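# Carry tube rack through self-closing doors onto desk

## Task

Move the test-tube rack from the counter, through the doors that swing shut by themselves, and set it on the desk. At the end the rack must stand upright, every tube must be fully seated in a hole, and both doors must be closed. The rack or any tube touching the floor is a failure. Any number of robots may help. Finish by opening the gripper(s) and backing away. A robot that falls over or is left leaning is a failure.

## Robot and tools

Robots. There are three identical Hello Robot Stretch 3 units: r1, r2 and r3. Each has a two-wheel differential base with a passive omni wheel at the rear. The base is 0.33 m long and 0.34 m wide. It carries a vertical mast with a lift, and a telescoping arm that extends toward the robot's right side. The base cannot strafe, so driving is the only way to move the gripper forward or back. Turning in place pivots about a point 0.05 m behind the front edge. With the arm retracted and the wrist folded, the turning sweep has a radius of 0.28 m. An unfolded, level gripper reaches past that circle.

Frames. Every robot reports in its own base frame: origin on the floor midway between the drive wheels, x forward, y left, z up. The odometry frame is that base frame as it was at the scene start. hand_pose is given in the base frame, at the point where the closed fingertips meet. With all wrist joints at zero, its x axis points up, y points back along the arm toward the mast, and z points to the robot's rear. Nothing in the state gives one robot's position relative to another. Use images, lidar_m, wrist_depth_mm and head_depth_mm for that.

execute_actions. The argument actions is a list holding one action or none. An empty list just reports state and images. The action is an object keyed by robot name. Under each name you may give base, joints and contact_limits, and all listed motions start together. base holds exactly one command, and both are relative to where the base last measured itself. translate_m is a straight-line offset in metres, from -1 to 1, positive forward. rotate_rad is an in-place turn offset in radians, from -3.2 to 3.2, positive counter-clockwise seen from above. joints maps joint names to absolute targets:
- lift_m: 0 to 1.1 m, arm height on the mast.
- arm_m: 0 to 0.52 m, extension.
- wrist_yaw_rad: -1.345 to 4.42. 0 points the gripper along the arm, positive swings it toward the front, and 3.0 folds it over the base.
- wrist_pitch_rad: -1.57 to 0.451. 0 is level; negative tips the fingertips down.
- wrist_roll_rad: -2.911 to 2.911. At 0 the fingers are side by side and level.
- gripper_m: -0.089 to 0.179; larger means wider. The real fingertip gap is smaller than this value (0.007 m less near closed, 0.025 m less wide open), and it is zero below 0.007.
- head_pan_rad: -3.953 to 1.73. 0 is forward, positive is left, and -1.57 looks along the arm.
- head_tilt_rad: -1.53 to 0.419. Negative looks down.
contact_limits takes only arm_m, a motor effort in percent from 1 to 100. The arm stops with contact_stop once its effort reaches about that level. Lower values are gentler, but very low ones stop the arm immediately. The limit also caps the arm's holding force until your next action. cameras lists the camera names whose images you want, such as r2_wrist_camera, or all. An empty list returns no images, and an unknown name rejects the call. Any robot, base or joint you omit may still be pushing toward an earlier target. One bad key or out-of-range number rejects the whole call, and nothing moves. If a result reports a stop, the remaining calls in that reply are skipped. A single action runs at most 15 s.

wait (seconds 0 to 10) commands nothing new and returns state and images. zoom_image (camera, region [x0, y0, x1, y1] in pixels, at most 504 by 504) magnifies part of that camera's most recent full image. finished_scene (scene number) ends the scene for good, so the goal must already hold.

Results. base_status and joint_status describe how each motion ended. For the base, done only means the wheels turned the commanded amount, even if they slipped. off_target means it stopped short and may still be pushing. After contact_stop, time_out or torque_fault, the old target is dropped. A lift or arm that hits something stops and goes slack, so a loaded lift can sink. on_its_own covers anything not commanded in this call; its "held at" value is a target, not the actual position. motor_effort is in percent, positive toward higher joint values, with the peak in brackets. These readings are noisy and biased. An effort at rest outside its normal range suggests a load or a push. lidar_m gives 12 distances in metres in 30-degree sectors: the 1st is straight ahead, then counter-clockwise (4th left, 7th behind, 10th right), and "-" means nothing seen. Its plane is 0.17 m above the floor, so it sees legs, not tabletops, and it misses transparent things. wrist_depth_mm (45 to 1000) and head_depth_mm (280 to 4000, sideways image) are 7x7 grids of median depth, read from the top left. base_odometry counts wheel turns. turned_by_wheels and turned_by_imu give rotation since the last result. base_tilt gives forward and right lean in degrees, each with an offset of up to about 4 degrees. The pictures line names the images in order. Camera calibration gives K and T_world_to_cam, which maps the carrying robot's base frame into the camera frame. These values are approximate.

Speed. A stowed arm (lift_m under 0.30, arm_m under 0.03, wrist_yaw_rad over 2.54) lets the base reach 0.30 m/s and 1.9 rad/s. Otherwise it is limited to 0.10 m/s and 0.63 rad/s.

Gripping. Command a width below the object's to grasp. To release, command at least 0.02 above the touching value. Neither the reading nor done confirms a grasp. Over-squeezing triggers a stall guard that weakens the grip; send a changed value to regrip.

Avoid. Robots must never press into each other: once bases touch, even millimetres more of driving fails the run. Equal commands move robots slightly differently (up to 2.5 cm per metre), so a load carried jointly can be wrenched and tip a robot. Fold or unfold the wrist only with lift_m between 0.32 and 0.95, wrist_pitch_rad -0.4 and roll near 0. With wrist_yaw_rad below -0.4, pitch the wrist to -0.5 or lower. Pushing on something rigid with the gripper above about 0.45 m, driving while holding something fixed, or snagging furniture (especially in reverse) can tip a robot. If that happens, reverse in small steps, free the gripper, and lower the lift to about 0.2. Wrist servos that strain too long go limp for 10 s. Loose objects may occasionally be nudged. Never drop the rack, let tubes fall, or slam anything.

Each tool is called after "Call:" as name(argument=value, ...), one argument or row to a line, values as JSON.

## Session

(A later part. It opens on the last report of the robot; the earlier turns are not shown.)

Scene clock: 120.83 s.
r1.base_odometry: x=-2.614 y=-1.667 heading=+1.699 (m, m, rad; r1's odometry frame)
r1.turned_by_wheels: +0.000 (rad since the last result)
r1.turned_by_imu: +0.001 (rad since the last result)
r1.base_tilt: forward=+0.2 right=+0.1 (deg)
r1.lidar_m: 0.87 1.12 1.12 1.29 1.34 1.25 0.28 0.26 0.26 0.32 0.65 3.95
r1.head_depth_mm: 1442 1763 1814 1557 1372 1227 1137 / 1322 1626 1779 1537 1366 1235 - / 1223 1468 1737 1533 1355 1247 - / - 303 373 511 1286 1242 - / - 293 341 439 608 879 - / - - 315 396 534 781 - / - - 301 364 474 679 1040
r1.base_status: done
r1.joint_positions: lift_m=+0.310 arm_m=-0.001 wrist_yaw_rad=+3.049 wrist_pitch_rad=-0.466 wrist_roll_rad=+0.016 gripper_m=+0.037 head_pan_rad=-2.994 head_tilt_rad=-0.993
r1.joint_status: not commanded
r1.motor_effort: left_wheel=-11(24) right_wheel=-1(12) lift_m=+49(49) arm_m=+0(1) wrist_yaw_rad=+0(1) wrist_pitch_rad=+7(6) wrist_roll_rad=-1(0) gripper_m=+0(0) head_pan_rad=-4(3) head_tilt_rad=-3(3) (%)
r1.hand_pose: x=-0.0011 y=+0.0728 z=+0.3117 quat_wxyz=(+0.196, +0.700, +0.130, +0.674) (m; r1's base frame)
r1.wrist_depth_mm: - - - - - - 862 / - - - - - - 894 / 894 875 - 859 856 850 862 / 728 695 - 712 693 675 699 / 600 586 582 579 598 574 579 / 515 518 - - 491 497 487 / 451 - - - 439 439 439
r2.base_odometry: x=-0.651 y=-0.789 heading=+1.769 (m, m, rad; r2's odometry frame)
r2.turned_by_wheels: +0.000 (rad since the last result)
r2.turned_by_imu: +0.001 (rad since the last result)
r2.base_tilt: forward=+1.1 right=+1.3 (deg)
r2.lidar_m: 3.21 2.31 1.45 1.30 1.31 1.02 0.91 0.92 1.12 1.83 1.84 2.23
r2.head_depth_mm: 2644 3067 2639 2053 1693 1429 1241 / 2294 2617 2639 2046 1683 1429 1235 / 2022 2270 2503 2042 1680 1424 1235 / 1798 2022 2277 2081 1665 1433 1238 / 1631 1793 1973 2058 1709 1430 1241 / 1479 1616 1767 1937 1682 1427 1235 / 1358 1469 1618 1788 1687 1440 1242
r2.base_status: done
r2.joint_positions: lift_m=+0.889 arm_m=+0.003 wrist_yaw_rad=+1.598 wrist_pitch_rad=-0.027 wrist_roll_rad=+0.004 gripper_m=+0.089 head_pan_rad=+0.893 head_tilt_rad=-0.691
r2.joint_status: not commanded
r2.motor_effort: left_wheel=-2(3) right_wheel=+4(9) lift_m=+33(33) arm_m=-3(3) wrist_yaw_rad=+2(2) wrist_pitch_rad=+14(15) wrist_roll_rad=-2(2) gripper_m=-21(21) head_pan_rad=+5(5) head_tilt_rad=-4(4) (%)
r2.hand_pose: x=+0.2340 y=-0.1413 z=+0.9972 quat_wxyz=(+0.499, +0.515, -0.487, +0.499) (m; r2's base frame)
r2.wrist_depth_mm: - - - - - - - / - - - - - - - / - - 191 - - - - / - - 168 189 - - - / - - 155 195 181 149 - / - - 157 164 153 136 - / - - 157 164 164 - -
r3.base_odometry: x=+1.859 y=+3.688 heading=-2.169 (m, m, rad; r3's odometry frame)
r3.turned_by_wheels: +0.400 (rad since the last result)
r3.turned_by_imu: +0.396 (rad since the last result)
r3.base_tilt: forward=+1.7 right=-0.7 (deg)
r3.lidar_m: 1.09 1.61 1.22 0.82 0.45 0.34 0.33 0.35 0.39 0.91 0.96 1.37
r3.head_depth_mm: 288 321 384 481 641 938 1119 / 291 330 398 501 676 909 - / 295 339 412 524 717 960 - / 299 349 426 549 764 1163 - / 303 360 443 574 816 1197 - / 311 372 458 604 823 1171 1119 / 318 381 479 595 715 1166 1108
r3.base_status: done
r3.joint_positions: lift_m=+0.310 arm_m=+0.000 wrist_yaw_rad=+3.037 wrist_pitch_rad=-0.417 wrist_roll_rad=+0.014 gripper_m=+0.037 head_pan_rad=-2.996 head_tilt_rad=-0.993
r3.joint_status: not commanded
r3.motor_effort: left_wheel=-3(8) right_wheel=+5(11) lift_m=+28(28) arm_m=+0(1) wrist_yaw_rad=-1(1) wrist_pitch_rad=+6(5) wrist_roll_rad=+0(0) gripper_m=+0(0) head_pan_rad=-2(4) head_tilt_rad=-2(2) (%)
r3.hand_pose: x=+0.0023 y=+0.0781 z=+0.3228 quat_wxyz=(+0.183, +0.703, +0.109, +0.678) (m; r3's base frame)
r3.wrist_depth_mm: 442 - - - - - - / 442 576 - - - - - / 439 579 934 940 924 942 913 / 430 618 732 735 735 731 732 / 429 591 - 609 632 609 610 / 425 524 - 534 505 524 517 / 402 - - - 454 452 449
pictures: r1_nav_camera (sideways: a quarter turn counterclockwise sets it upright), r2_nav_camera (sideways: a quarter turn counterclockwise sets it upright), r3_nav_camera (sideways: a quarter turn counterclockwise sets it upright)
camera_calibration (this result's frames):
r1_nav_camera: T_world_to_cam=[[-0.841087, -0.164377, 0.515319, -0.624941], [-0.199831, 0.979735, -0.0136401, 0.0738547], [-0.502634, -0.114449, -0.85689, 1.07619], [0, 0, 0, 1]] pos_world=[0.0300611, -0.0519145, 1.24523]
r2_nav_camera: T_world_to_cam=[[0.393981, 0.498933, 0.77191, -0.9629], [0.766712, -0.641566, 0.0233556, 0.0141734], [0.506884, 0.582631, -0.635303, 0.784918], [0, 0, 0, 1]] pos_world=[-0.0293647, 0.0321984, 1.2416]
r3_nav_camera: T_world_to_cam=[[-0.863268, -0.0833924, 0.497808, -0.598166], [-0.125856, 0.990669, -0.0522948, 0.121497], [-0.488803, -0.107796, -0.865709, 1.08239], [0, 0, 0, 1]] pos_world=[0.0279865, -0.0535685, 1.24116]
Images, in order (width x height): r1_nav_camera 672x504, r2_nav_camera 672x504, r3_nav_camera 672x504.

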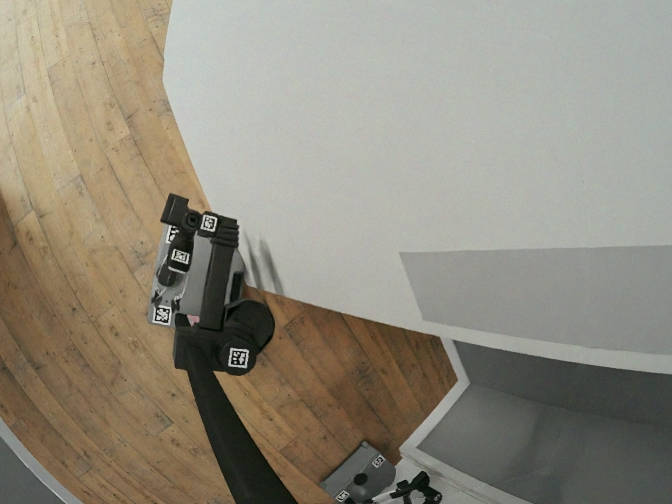

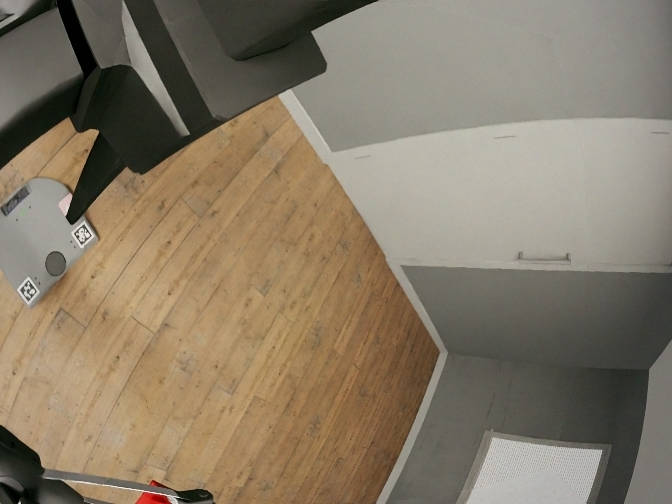

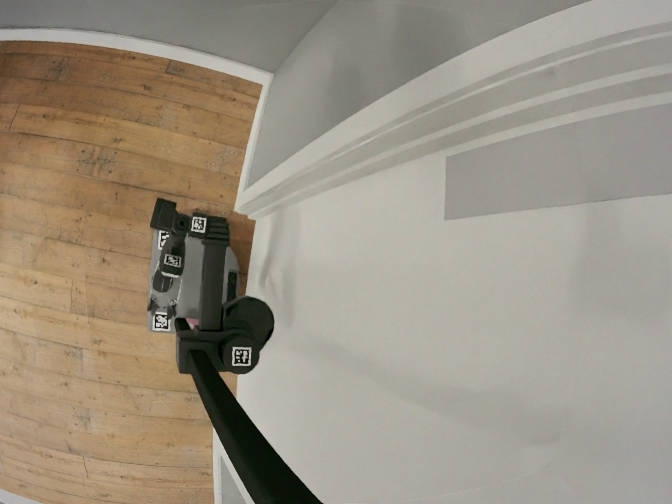

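Call:
execute_actions(
  actions=[
    {"r2":{"base":{"translate_m":0.35}},"r1":{"base":{"rotate_rad":0.75}},"r3":{"base":{"translate_m":-0.35}}},
  ],
  cameras=["r3_nav_camera"],
)

Call:
execute_actions(
  actions=[
    {"r2":{"base":{"translate_m":0.5}},"r1":{"base":{"translate_m":-0.14},"joints":{"head_pan_rad":0}},"r3":{"base":{"translate_m":-0.5}}},
  ],
  cameras=["r3_nav_camera"],
)

Call:
execute_actions(
  actions=[
    {"r2":{"base":{"translate_m":0.2}},"r3":{"base":{"rotate_rad":-0.8}}},
  ],
  cameras=["r3_nav_camera","r2_nav_camera"],
)

Scene clock: 130.97 s.
r1.base_odometry: x=-2.614 y=-1.667 heading=+2.448 (m, m, rad; r1's odometry frame)
r1.turned_by_wheels: +0.750 (rad since the last result)
r1.turned_by_imu: +0.745 (rad since the last result)
r1.base_tilt: forward=+0.2 right=+0.2 (deg)
r1.lidar_m: 1.12 1.15 1.53 1.60 1.44 0.28 0.28 0.29 0.41 3.95 0.87 0.95
r1.head_depth_mm: - - 308 383 514 1221 1139 / - - 317 400 541 836 - / - 288 328 417 571 754 - / - 292 339 434 605 840 - / - 295 350 454 643 966 - / - 300 362 475 685 1153 - / - 305 376 498 736 1149 1083
r1.base_status: done
r1.joint_positions: lift_m=+0.310 arm_m=-0.001 wrist_yaw_rad=+3.049 wrist_pitch_rad=-0.466 wrist_roll_rad=+0.016 gripper_m=+0.037 head_pan_rad=-2.994 head_tilt_rad=-0.993
r1.joint_status: not commanded
r1.motor_effort: left_wheel=-15(25) right_wheel=+0(7) lift_m=+49(49) arm_m=+0(1) wrist_yaw_rad=+1(0) wrist_pitch_rad=+6(6) wrist_roll_rad=-1(1) gripper_m=+0(1) head_pan_rad=-4(3) head_tilt_rad=-3(4) (%)
r1.hand_pose: x=-0.0011 y=+0.0728 z=+0.3117 quat_wxyz=(+0.196, +0.700, +0.130, +0.674) (m; r1's base frame)
r1.wrist_depth_mm: - - - - - - - / - - - - - - - / 876 866 - 852 837 833 876 / 708 686 - 704 693 680 694 / 321 588 574 585 592 579 578 / 321 522 - - 482 502 494 / 306 - - - 427 438 439
r2.base_odometry: x=-0.720 y=-0.446 heading=+1.768 (m, m, rad; r2's odometry frame)
r2.turned_by_wheels: +0.000 (rad since the last result)
r2.turned_by_imu: +0.001 (rad since the last result)
r2.base_tilt: forward=+1.1 right=+1.3 (deg)
r2.lidar_m: 2.88 2.42 1.38 1.37 1.37 1.40 1.26 1.27 1.97 1.77 1.78 2.16
r2.head_depth_mm: 2735 3087 2692 2071 1694 1429 1243 / 2388 2763 2664 2063 1680 1428 1241 / 2124 2378 2566 2056 1677 1433 1236 / 1339 1504 1697 1888 1678 1428 1239 / 1256 1395 1562 1786 1671 1427 1238 / 1213 1345 1515 1699 1688 1416 1235 / 1180 1300 1449 1626 1677 1425 1237
r2.base_status: done
r2.joint_positions: lift_m=+0.889 arm_m=+0.003 wrist_yaw_rad=+1.598 wrist_pitch_rad=-0.027 wrist_roll_rad=+0.004 gripper_m=+0.089 head_pan_rad=+0.893 head_tilt_rad=-0.691
r2.joint_status: not commanded
r2.motor_effort: left_wheel=-3(4) right_wheel=+4(7) lift_m=+33(33) arm_m=-4(3) wrist_yaw_rad=+1(2) wrist_pitch_rad=+14(15) wrist_roll_rad=-2(2) gripper_m=-20(21) head_pan_rad=+4(4) head_tilt_rad=-3(4) (%)
r2.hand_pose: x=+0.2340 y=-0.1413 z=+0.9972 quat_wxyz=(+0.499, +0.515, -0.487, +0.499) (m; r2's base frame)
r2.wrist_depth_mm: - - - - - - - / - - - - - - - / - - 192 - - - - / - - 168 188 - - - / - - 156 194 180 149 - / - - 157 165 153 135 - / - - 157 163 163 - -
r3.base_odometry: x=+2.056 y=+3.977 heading=-2.169 (m, m, rad; r3's odometry frame)
r3.turned_by_wheels: +0.000 (rad since the last result)
r3.turned_by_imu: +0.000 (rad since the last result)
r3.base_tilt: forward=+1.7 right=-0.7 (deg)
r3.lidar_m: 1.44 1.63 1.23 0.36 0.27 0.26 0.28 0.39 1.98 0.27 0.29 1.34
r3.head_depth_mm: - 288 317 377 466 601 761 / - 301 351 428 542 677 - / 291 329 394 493 650 853 - / 309 364 446 578 813 1194 - / 340 410 520 746 1328 1224 - / 392 1982 1748 1524 1360 1216 1121 / 2503 2073 1754 1546 1360 1225 1104
r3.base_status: translate_m off_target (by the wheels' count: -0.3499 of -0.3500)
r3.joint_positions: lift_m=+0.310 arm_m=+0.000 wrist_yaw_rad=+3.036 wrist_pitch_rad=-0.417 wrist_roll_rad=+0.014 gripper_m=+0.037 head_pan_rad=-2.996 head_tilt_rad=-0.995
r3.joint_status: not commanded
r3.on_its_own: right_wheel is at rest, and its effort (-21) is outside its rest range (-18 to +18)
r3.motor_effort: left_wheel=-17(38) right_wheel=-21(41) lift_m=+27(28) arm_m=+0(0) wrist_yaw_rad=+0(1) wrist_pitch_rad=+5(5) wrist_roll_rad=+0(0) gripper_m=+0(0) head_pan_rad=-3(2) head_tilt_rad=-2(2) (%)
r3.hand_pose: x=+0.0025 y=+0.0781 z=+0.3229 quat_wxyz=(+0.184, +0.703, +0.108, +0.678) (m; r3's base frame)
r3.wrist_depth_mm: 238 - 416 583 - - - / 246 277 447 629 - - - / 253 296 487 698 934 926 932 / 263 318 535 705 736 734 738 / 273 344 - 614 632 615 613 / 284 354 - 535 501 519 519 / 286 - - - 451 451 452
pictures: r3_nav_camera (sideways: a quarter turn counterclockwise sets it upright)
camera_calibration (this result's frames):
r3_nav_camera: T_world_to_cam=[[-0.863875, -0.0834764, 0.496742, -0.596773], [-0.125786, 0.990679, -0.0522709, 0.121465], [-0.487749, -0.107639, -0.866323, 1.08318], [0, 0, 0, 1]] pos_world=[0.0280601, -0.0535578, 1.24117]
Images, in order (width x height): r3_nav_camera 672x504.

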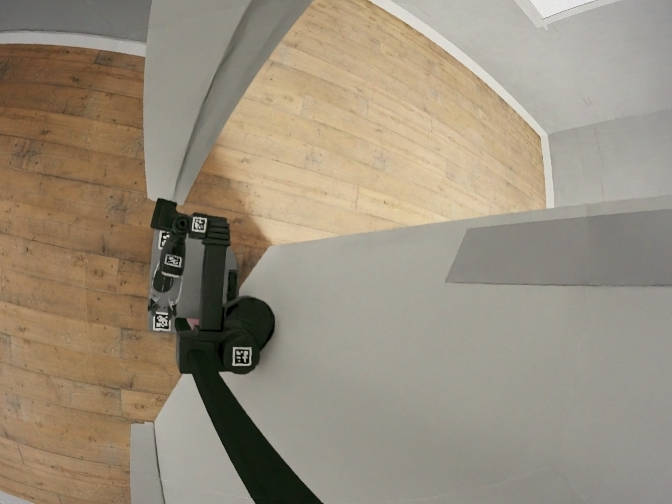

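Scene clock: 137.27 s.
r1.base_odometry: x=-2.506 y=-1.757 heading=+2.448 (m, m, rad; r1's odometry frame)
r1.turned_by_wheels: +0.000 (rad since the last result)
r1.turned_by_imu: +0.002 (rad since the last result)
r1.base_tilt: forward=+0.2 right=+0.1 (deg)
r1.lidar_m: 1.26 1.29 1.65 1.53 1.24 0.30 0.27 0.28 0.34 0.69 0.99 0.97
r1.head_depth_mm: 1144 1363 1623 1530 1373 1231 1109 / 1143 1363 1659 1544 1361 1219 1102 / 1149 1356 1639 1538 1356 1220 1107 / 1141 1347 1648 1530 1350 1210 1102 / 1134 1350 1621 1513 1335 1195 1087 / 1137 1343 1607 1494 1325 1185 1082 / 1128 1339 1603 1480 1315 1181 1069
r1.base_status: done
r1.joint_positions: lift_m=+0.310 arm_m=-0.001 wrist_yaw_rad=+3.049 wrist_pitch_rad=-0.466 wrist_roll_rad=+0.016 gripper_m=+0.037 head_pan_rad=-0.007 head_tilt_rad=-0.993
r1.joint_status: all done
r1.motor_effort: left_wheel=-9(31) right_wheel=-2(10) lift_m=+49(49) arm_m=+1(0) wrist_yaw_rad=+1(1) wrist_pitch_rad=+7(6) wrist_roll_rad=-1(0) gripper_m=-1(0) head_pan_rad=+4(54) head_tilt_rad=-3(3) (%)
r1.hand_pose: x=-0.0011 y=+0.0728 z=+0.3117 quat_wxyz=(+0.196, +0.700, +0.130, +0.674) (m; r1's base frame)
r1.wrist_depth_mm: - - - - - - - / - - - - - - - / 840 868 - 874 856 864 846 / 705 717 - 689 681 711 689 / 580 587 590 579 592 562 575 / 356 525 - - 479 494 494 / 332 - - - 443 442 440
r2.base_odometry: x=-0.818 y=+0.045 heading=+1.768 (m, m, rad; r2's odometry frame)
r2.turned_by_wheels: +0.000 (rad since the last result)
r2.turned_by_imu: +0.002 (rad since the last result)
r2.base_tilt: forward=+1.1 right=+1.3 (deg)
r2.lidar_m: 2.38 2.40 0.80 0.80 1.45 1.77 1.75 1.76 1.86 1.68 1.69 2.05
r2.head_depth_mm: 2304 2551 2620 2062 1688 1422 1237 / 2435 2660 2651 2066 1681 1420 1236 / 2222 2552 2650 2051 1687 1433 1241 / 2002 2213 2436 2077 1694 1432 1244 / 1808 1992 2225 2067 1701 1429 1236 / 1664 1816 2014 1878 1470 1378 1233 / 1520 1658 1780 1305 1104 1300 1236
r2.base_status: done
r2.joint_positions: lift_m=+0.889 arm_m=+0.003 wrist_yaw_rad=+1.598 wrist_pitch_rad=-0.027 wrist_roll_rad=+0.004 gripper_m=+0.089 head_pan_rad=+0.893 head_tilt_rad=-0.691
r2.joint_status: not commanded
r2.motor_effort: left_wheel=-2(3) right_wheel=+3(7) lift_m=+33(33) arm_m=-4(3) wrist_yaw_rad=+1(2) wrist_pitch_rad=+15(15) wrist_roll_rad=-2(2) gripper_m=-21(21) head_pan_rad=+4(4) head_tilt_rad=-4(5) (%)
r2.hand_pose: x=+0.2340 y=-0.1413 z=+0.9972 quat_wxyz=(+0.499, +0.515, -0.487, +0.499) (m; r2's base frame)
r2.wrist_depth_mm: - - - - - - - / - - - - - - - / - - 191 - - - - / - - 168 186 - - - / - - 155 194 180 149 - / - - 157 164 153 136 - / - - 157 163 165 - -
r3.base_odometry: x=+2.338 y=+4.390 heading=-2.169 (m, m, rad; r3's odometry frame)
r3.turned_by_wheels: +0.000 (rad since the last result)
r3.turned_by_imu: -0.001 (rad since the last result)
r3.base_tilt: forward=+1.8 right=-0.7 (deg)
r3.lidar_m: 1.95 0.82 0.32 0.24 0.23 0.24 2.67 2.58 1.95 1.59 0.65 0.54
r3.head_depth_mm: 2327 2029 1736 1527 1344 583 614 / 2363 2048 1743 1525 1345 1253 - / 2392 2046 1755 1521 1350 1251 - / 2431 2050 1746 1533 1350 1233 - / 2452 2057 1750 1531 1352 1214 - / 2523 2049 1756 1526 1356 1221 1128 / 2516 2062 1755 1543 1367 1223 1110
r3.base_status: done
r3.joint_positions: lift_m=+0.310 arm_m=+0.000 wrist_yaw_rad=+3.036 wrist_pitch_rad=-0.417 wrist_roll_rad=+0.014 gripper_m=+0.037 head_pan_rad=-2.996 head_tilt_rad=-0.995
r3.joint_status: not commanded
r3.motor_effort: left_wheel=-3(28) right_wheel=-10(28) lift_m=+27(26) arm_m=+0(0) wrist_yaw_rad=+0(1) wrist_pitch_rad=+5(5) wrist_roll_rad=+0(0) gripper_m=+0(0) head_pan_rad=-1(3) head_tilt_rad=-2(3) (%)
r3.hand_pose: x=+0.0025 y=+0.0781 z=+0.3229 quat_wxyz=(+0.184, +0.703, +0.108, +0.678) (m; r3's base frame)
r3.wrist_depth_mm: 196 - 258 299 369 481 652 / 207 223 280 328 409 553 - / 221 240 308 361 468 658 888 / 235 264 342 407 545 708 733 / 251 289 - 461 600 607 611 / 272 312 - 510 508 521 516 / 431 - - - 449 450 452
pictures: r3_nav_camera (sideways: a quarter turn counterclockwise sets it upright)
camera_calibration (this result's frames):
r3_nav_camera: T_world_to_cam=[[-0.863874, -0.0834764, 0.496742, -0.596773], [-0.125786, 0.990679, -0.0522709, 0.121465], [-0.487749, -0.107639, -0.866323, 1.08318], [0, 0, 0, 1]] pos_world=[0.0280601, -0.0535578, 1.24117]
Images, in order (width x height): r3_nav_camera 672x504.

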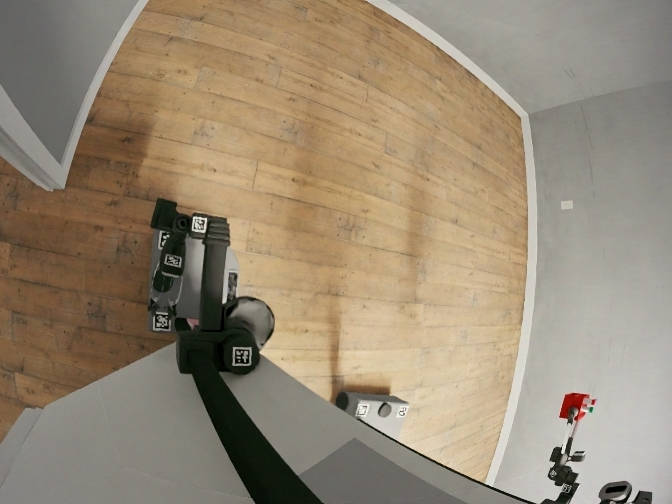

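Scene clock: 140.57 s.
r1.base_odometry: x=-2.506 y=-1.757 heading=+2.448 (m, m, rad; r1's odometry frame)
r1.turned_by_wheels: +0.000 (rad since the last result)
r1.turned_by_imu: +0.001 (rad since the last result)
r1.base_tilt: forward=+0.2 right=+0.2 (deg)
r1.lidar_m: 1.26 1.30 1.66 1.53 1.24 0.30 0.28 0.28 0.34 0.69 0.99 0.97
r1.head_depth_mm: 1145 1360 1612 1537 1371 1219 1107 / 1144 1359 1657 1547 1371 1223 1105 / 1142 1354 1644 1531 1357 1216 1104 / 1138 1348 1645 1526 1351 1207 1094 / 1136 1350 1635 1522 1339 1190 1093 / 1133 1341 1622 1507 1328 1191 1083 / 1128 1333 1607 1476 1318 1180 1073
r1.base_status: not commanded
r1.joint_positions: lift_m=+0.310 arm_m=-0.001 wrist_yaw_rad=+3.049 wrist_pitch_rad=-0.466 wrist_roll_rad=+0.016 gripper_m=+0.037 head_pan_rad=-0.007 head_tilt_rad=-0.993
r1.joint_status: not commanded
r1.motor_effort: left_wheel=-9(8) right_wheel=-2(2) lift_m=+49(49) arm_m=+0(0) wrist_yaw_rad=+0(1) wrist_pitch_rad=+6(6) wrist_roll_rad=-1(1) gripper_m=+0(1) head_pan_rad=+4(4) head_tilt_rad=-4(3) (%)
r1.hand_pose: x=-0.0011 y=+0.0728 z=+0.3117 quat_wxyz=(+0.196, +0.700, +0.130, +0.674) (m; r1's base frame)
r1.wrist_depth_mm: - - - - - - - / - - - - - - - / 866 886 - 861 838 843 855 / 685 686 - 685 690 680 674 / 577 591 583 587 613 585 572 / 357 513 - - 494 493 492 / 331 - - - 435 429 430
r2.base_odometry: x=-0.857 y=+0.241 heading=+1.768 (m, m, rad; r2's odometry frame)
r2.turned_by_wheels: +0.000 (rad since the last result)
r2.turned_by_imu: +0.001 (rad since the last result)
r2.base_tilt: forward=+1.1 right=+1.3 (deg)
r2.lidar_m: 2.19 2.20 1.65 0.74 1.09 1.82 1.95 1.96 1.82 1.64 1.66 2.00
r2.head_depth_mm: 2116 2288 2471 2051 1675 1431 1240 / 2244 2473 2549 2074 1693 1434 1240 / 2291 2541 2622 2068 1688 1424 1239 / 2061 2298 2497 2064 1679 1429 1246 / 1847 2056 2308 2067 1692 1425 1239 / 1691 1861 2043 2067 1693 1430 1243 / 1560 1698 1840 1951 1680 1344 1240
r2.base_status: done
r2.joint_positions: lift_m=+0.889 arm_m=+0.003 wrist_yaw_rad=+1.598 wrist_pitch_rad=-0.027 wrist_roll_rad=+0.004 gripper_m=+0.089 head_pan_rad=+0.893 head_tilt_rad=-0.691
r2.joint_status: not commanded
r2.motor_effort: left_wheel=-2(4) right_wheel=+3(7) lift_m=+33(33) arm_m=-3(4) wrist_yaw_rad=+1(2) wrist_pitch_rad=+15(15) wrist_roll_rad=-2(2) gripper_m=-21(22) head_pan_rad=+5(5) head_tilt_rad=-4(4) (%)
r2.hand_pose: x=+0.2340 y=-0.1413 z=+0.9972 quat_wxyz=(+0.499, +0.515, -0.487, +0.499) (m; r2's base frame)
r2.wrist_depth_mm: - - - - - - - / - - - - - - - / - - 189 - - - - / - - 168 188 - - - / - - 155 194 181 149 - / - - 158 165 154 136 - / - - 157 164 164 - -
r3.base_odometry: x=+2.338 y=+4.390 heading=-2.969 (m, m, rad; r3's odometry frame)
r3.turned_by_wheels: -0.800 (rad since the last result)
r3.turned_by_imu: -0.784 (rad since the last result)
r3.base_tilt: forward=+1.6 right=-0.8 (deg)
r3.lidar_m: 0.54 0.55 2.33 0.50 0.31 0.27 0.27 0.92 2.67 2.17 1.91 0.91
r3.head_depth_mm: - - 307 375 479 651 912 / - 289 329 407 535 688 - / - 299 354 448 605 807 - / 2405 1958 1475 1448 1309 1206 - / 2505 2068 1475 1459 1351 1217 - / 2294 1977 1682 1515 1362 1220 1121 / 2375 2068 1781 1528 1366 1225 1102
r3.base_status: done
r3.joint_positions: lift_m=+0.310 arm_m=+0.000 wrist_yaw_rad=+3.036 wrist_pitch_rad=-0.417 wrist_roll_rad=+0.014 gripper_m=+0.037 head_pan_rad=-2.996 head_tilt_rad=-0.995
r3.joint_status: not commanded
r3.on_its_own: right_wheel is at rest, and its effort (-22) is outside its rest range (-18 to +18)
r3.motor_effort: left_wheel=+0(14) right_wheel=-22(27) lift_m=+27(27) arm_m=+0(1) wrist_yaw_rad=+1(1) wrist_pitch_rad=+6(5) wrist_roll_rad=+0(0) gripper_m=+0(0) head_pan_rad=-1(3) head_tilt_rad=-2(3) (%)
r3.hand_pose: x=+0.0025 y=+0.0781 z=+0.3229 quat_wxyz=(+0.184, +0.703, +0.108, +0.678) (m; r3's base frame)
r3.wrist_depth_mm: 279 - 615 - - - - / 284 335 646 - - - - / 291 345 741 929 914 930 919 / 297 371 704 741 733 732 732 / 302 399 - 611 631 609 604 / 310 400 - 539 500 519 517 / 301 - - - 453 450 451
pictures: r2_nav_camera (sideways: a quarter turn counterclockwise sets it upright), r3_nav_camera (sideways: a quarter turn counterclockwise sets it upright)
camera_calibration (this result's frames):
r2_nav_camera: T_world_to_cam=[[0.393981, 0.498933, 0.77191, -0.9629], [0.766712, -0.641566, 0.0233556, 0.0141734], [0.506884, 0.582631, -0.635303, 0.784918], [0, 0, 0, 1]] pos_world=[-0.0293647, 0.0321984, 1.2416]
r3_nav_camera: T_world_to_cam=[[-0.863875, -0.0834762, 0.496742, -0.596773], [-0.125786, 0.990679, -0.0522709, 0.121465], [-0.487749, -0.107639, -0.866323, 1.08318], [0, 0, 0, 1]] pos_world=[0.0280601, -0.0535578, 1.24117]
Images, in order (width x height): r2_nav_camera 672x504, r3_nav_camera 672x504.

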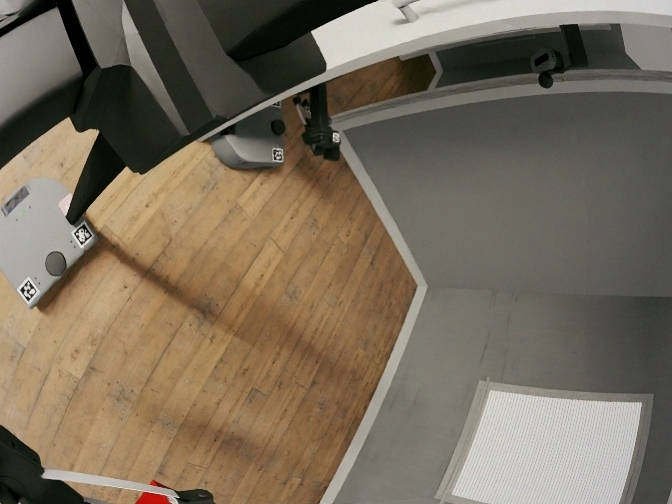

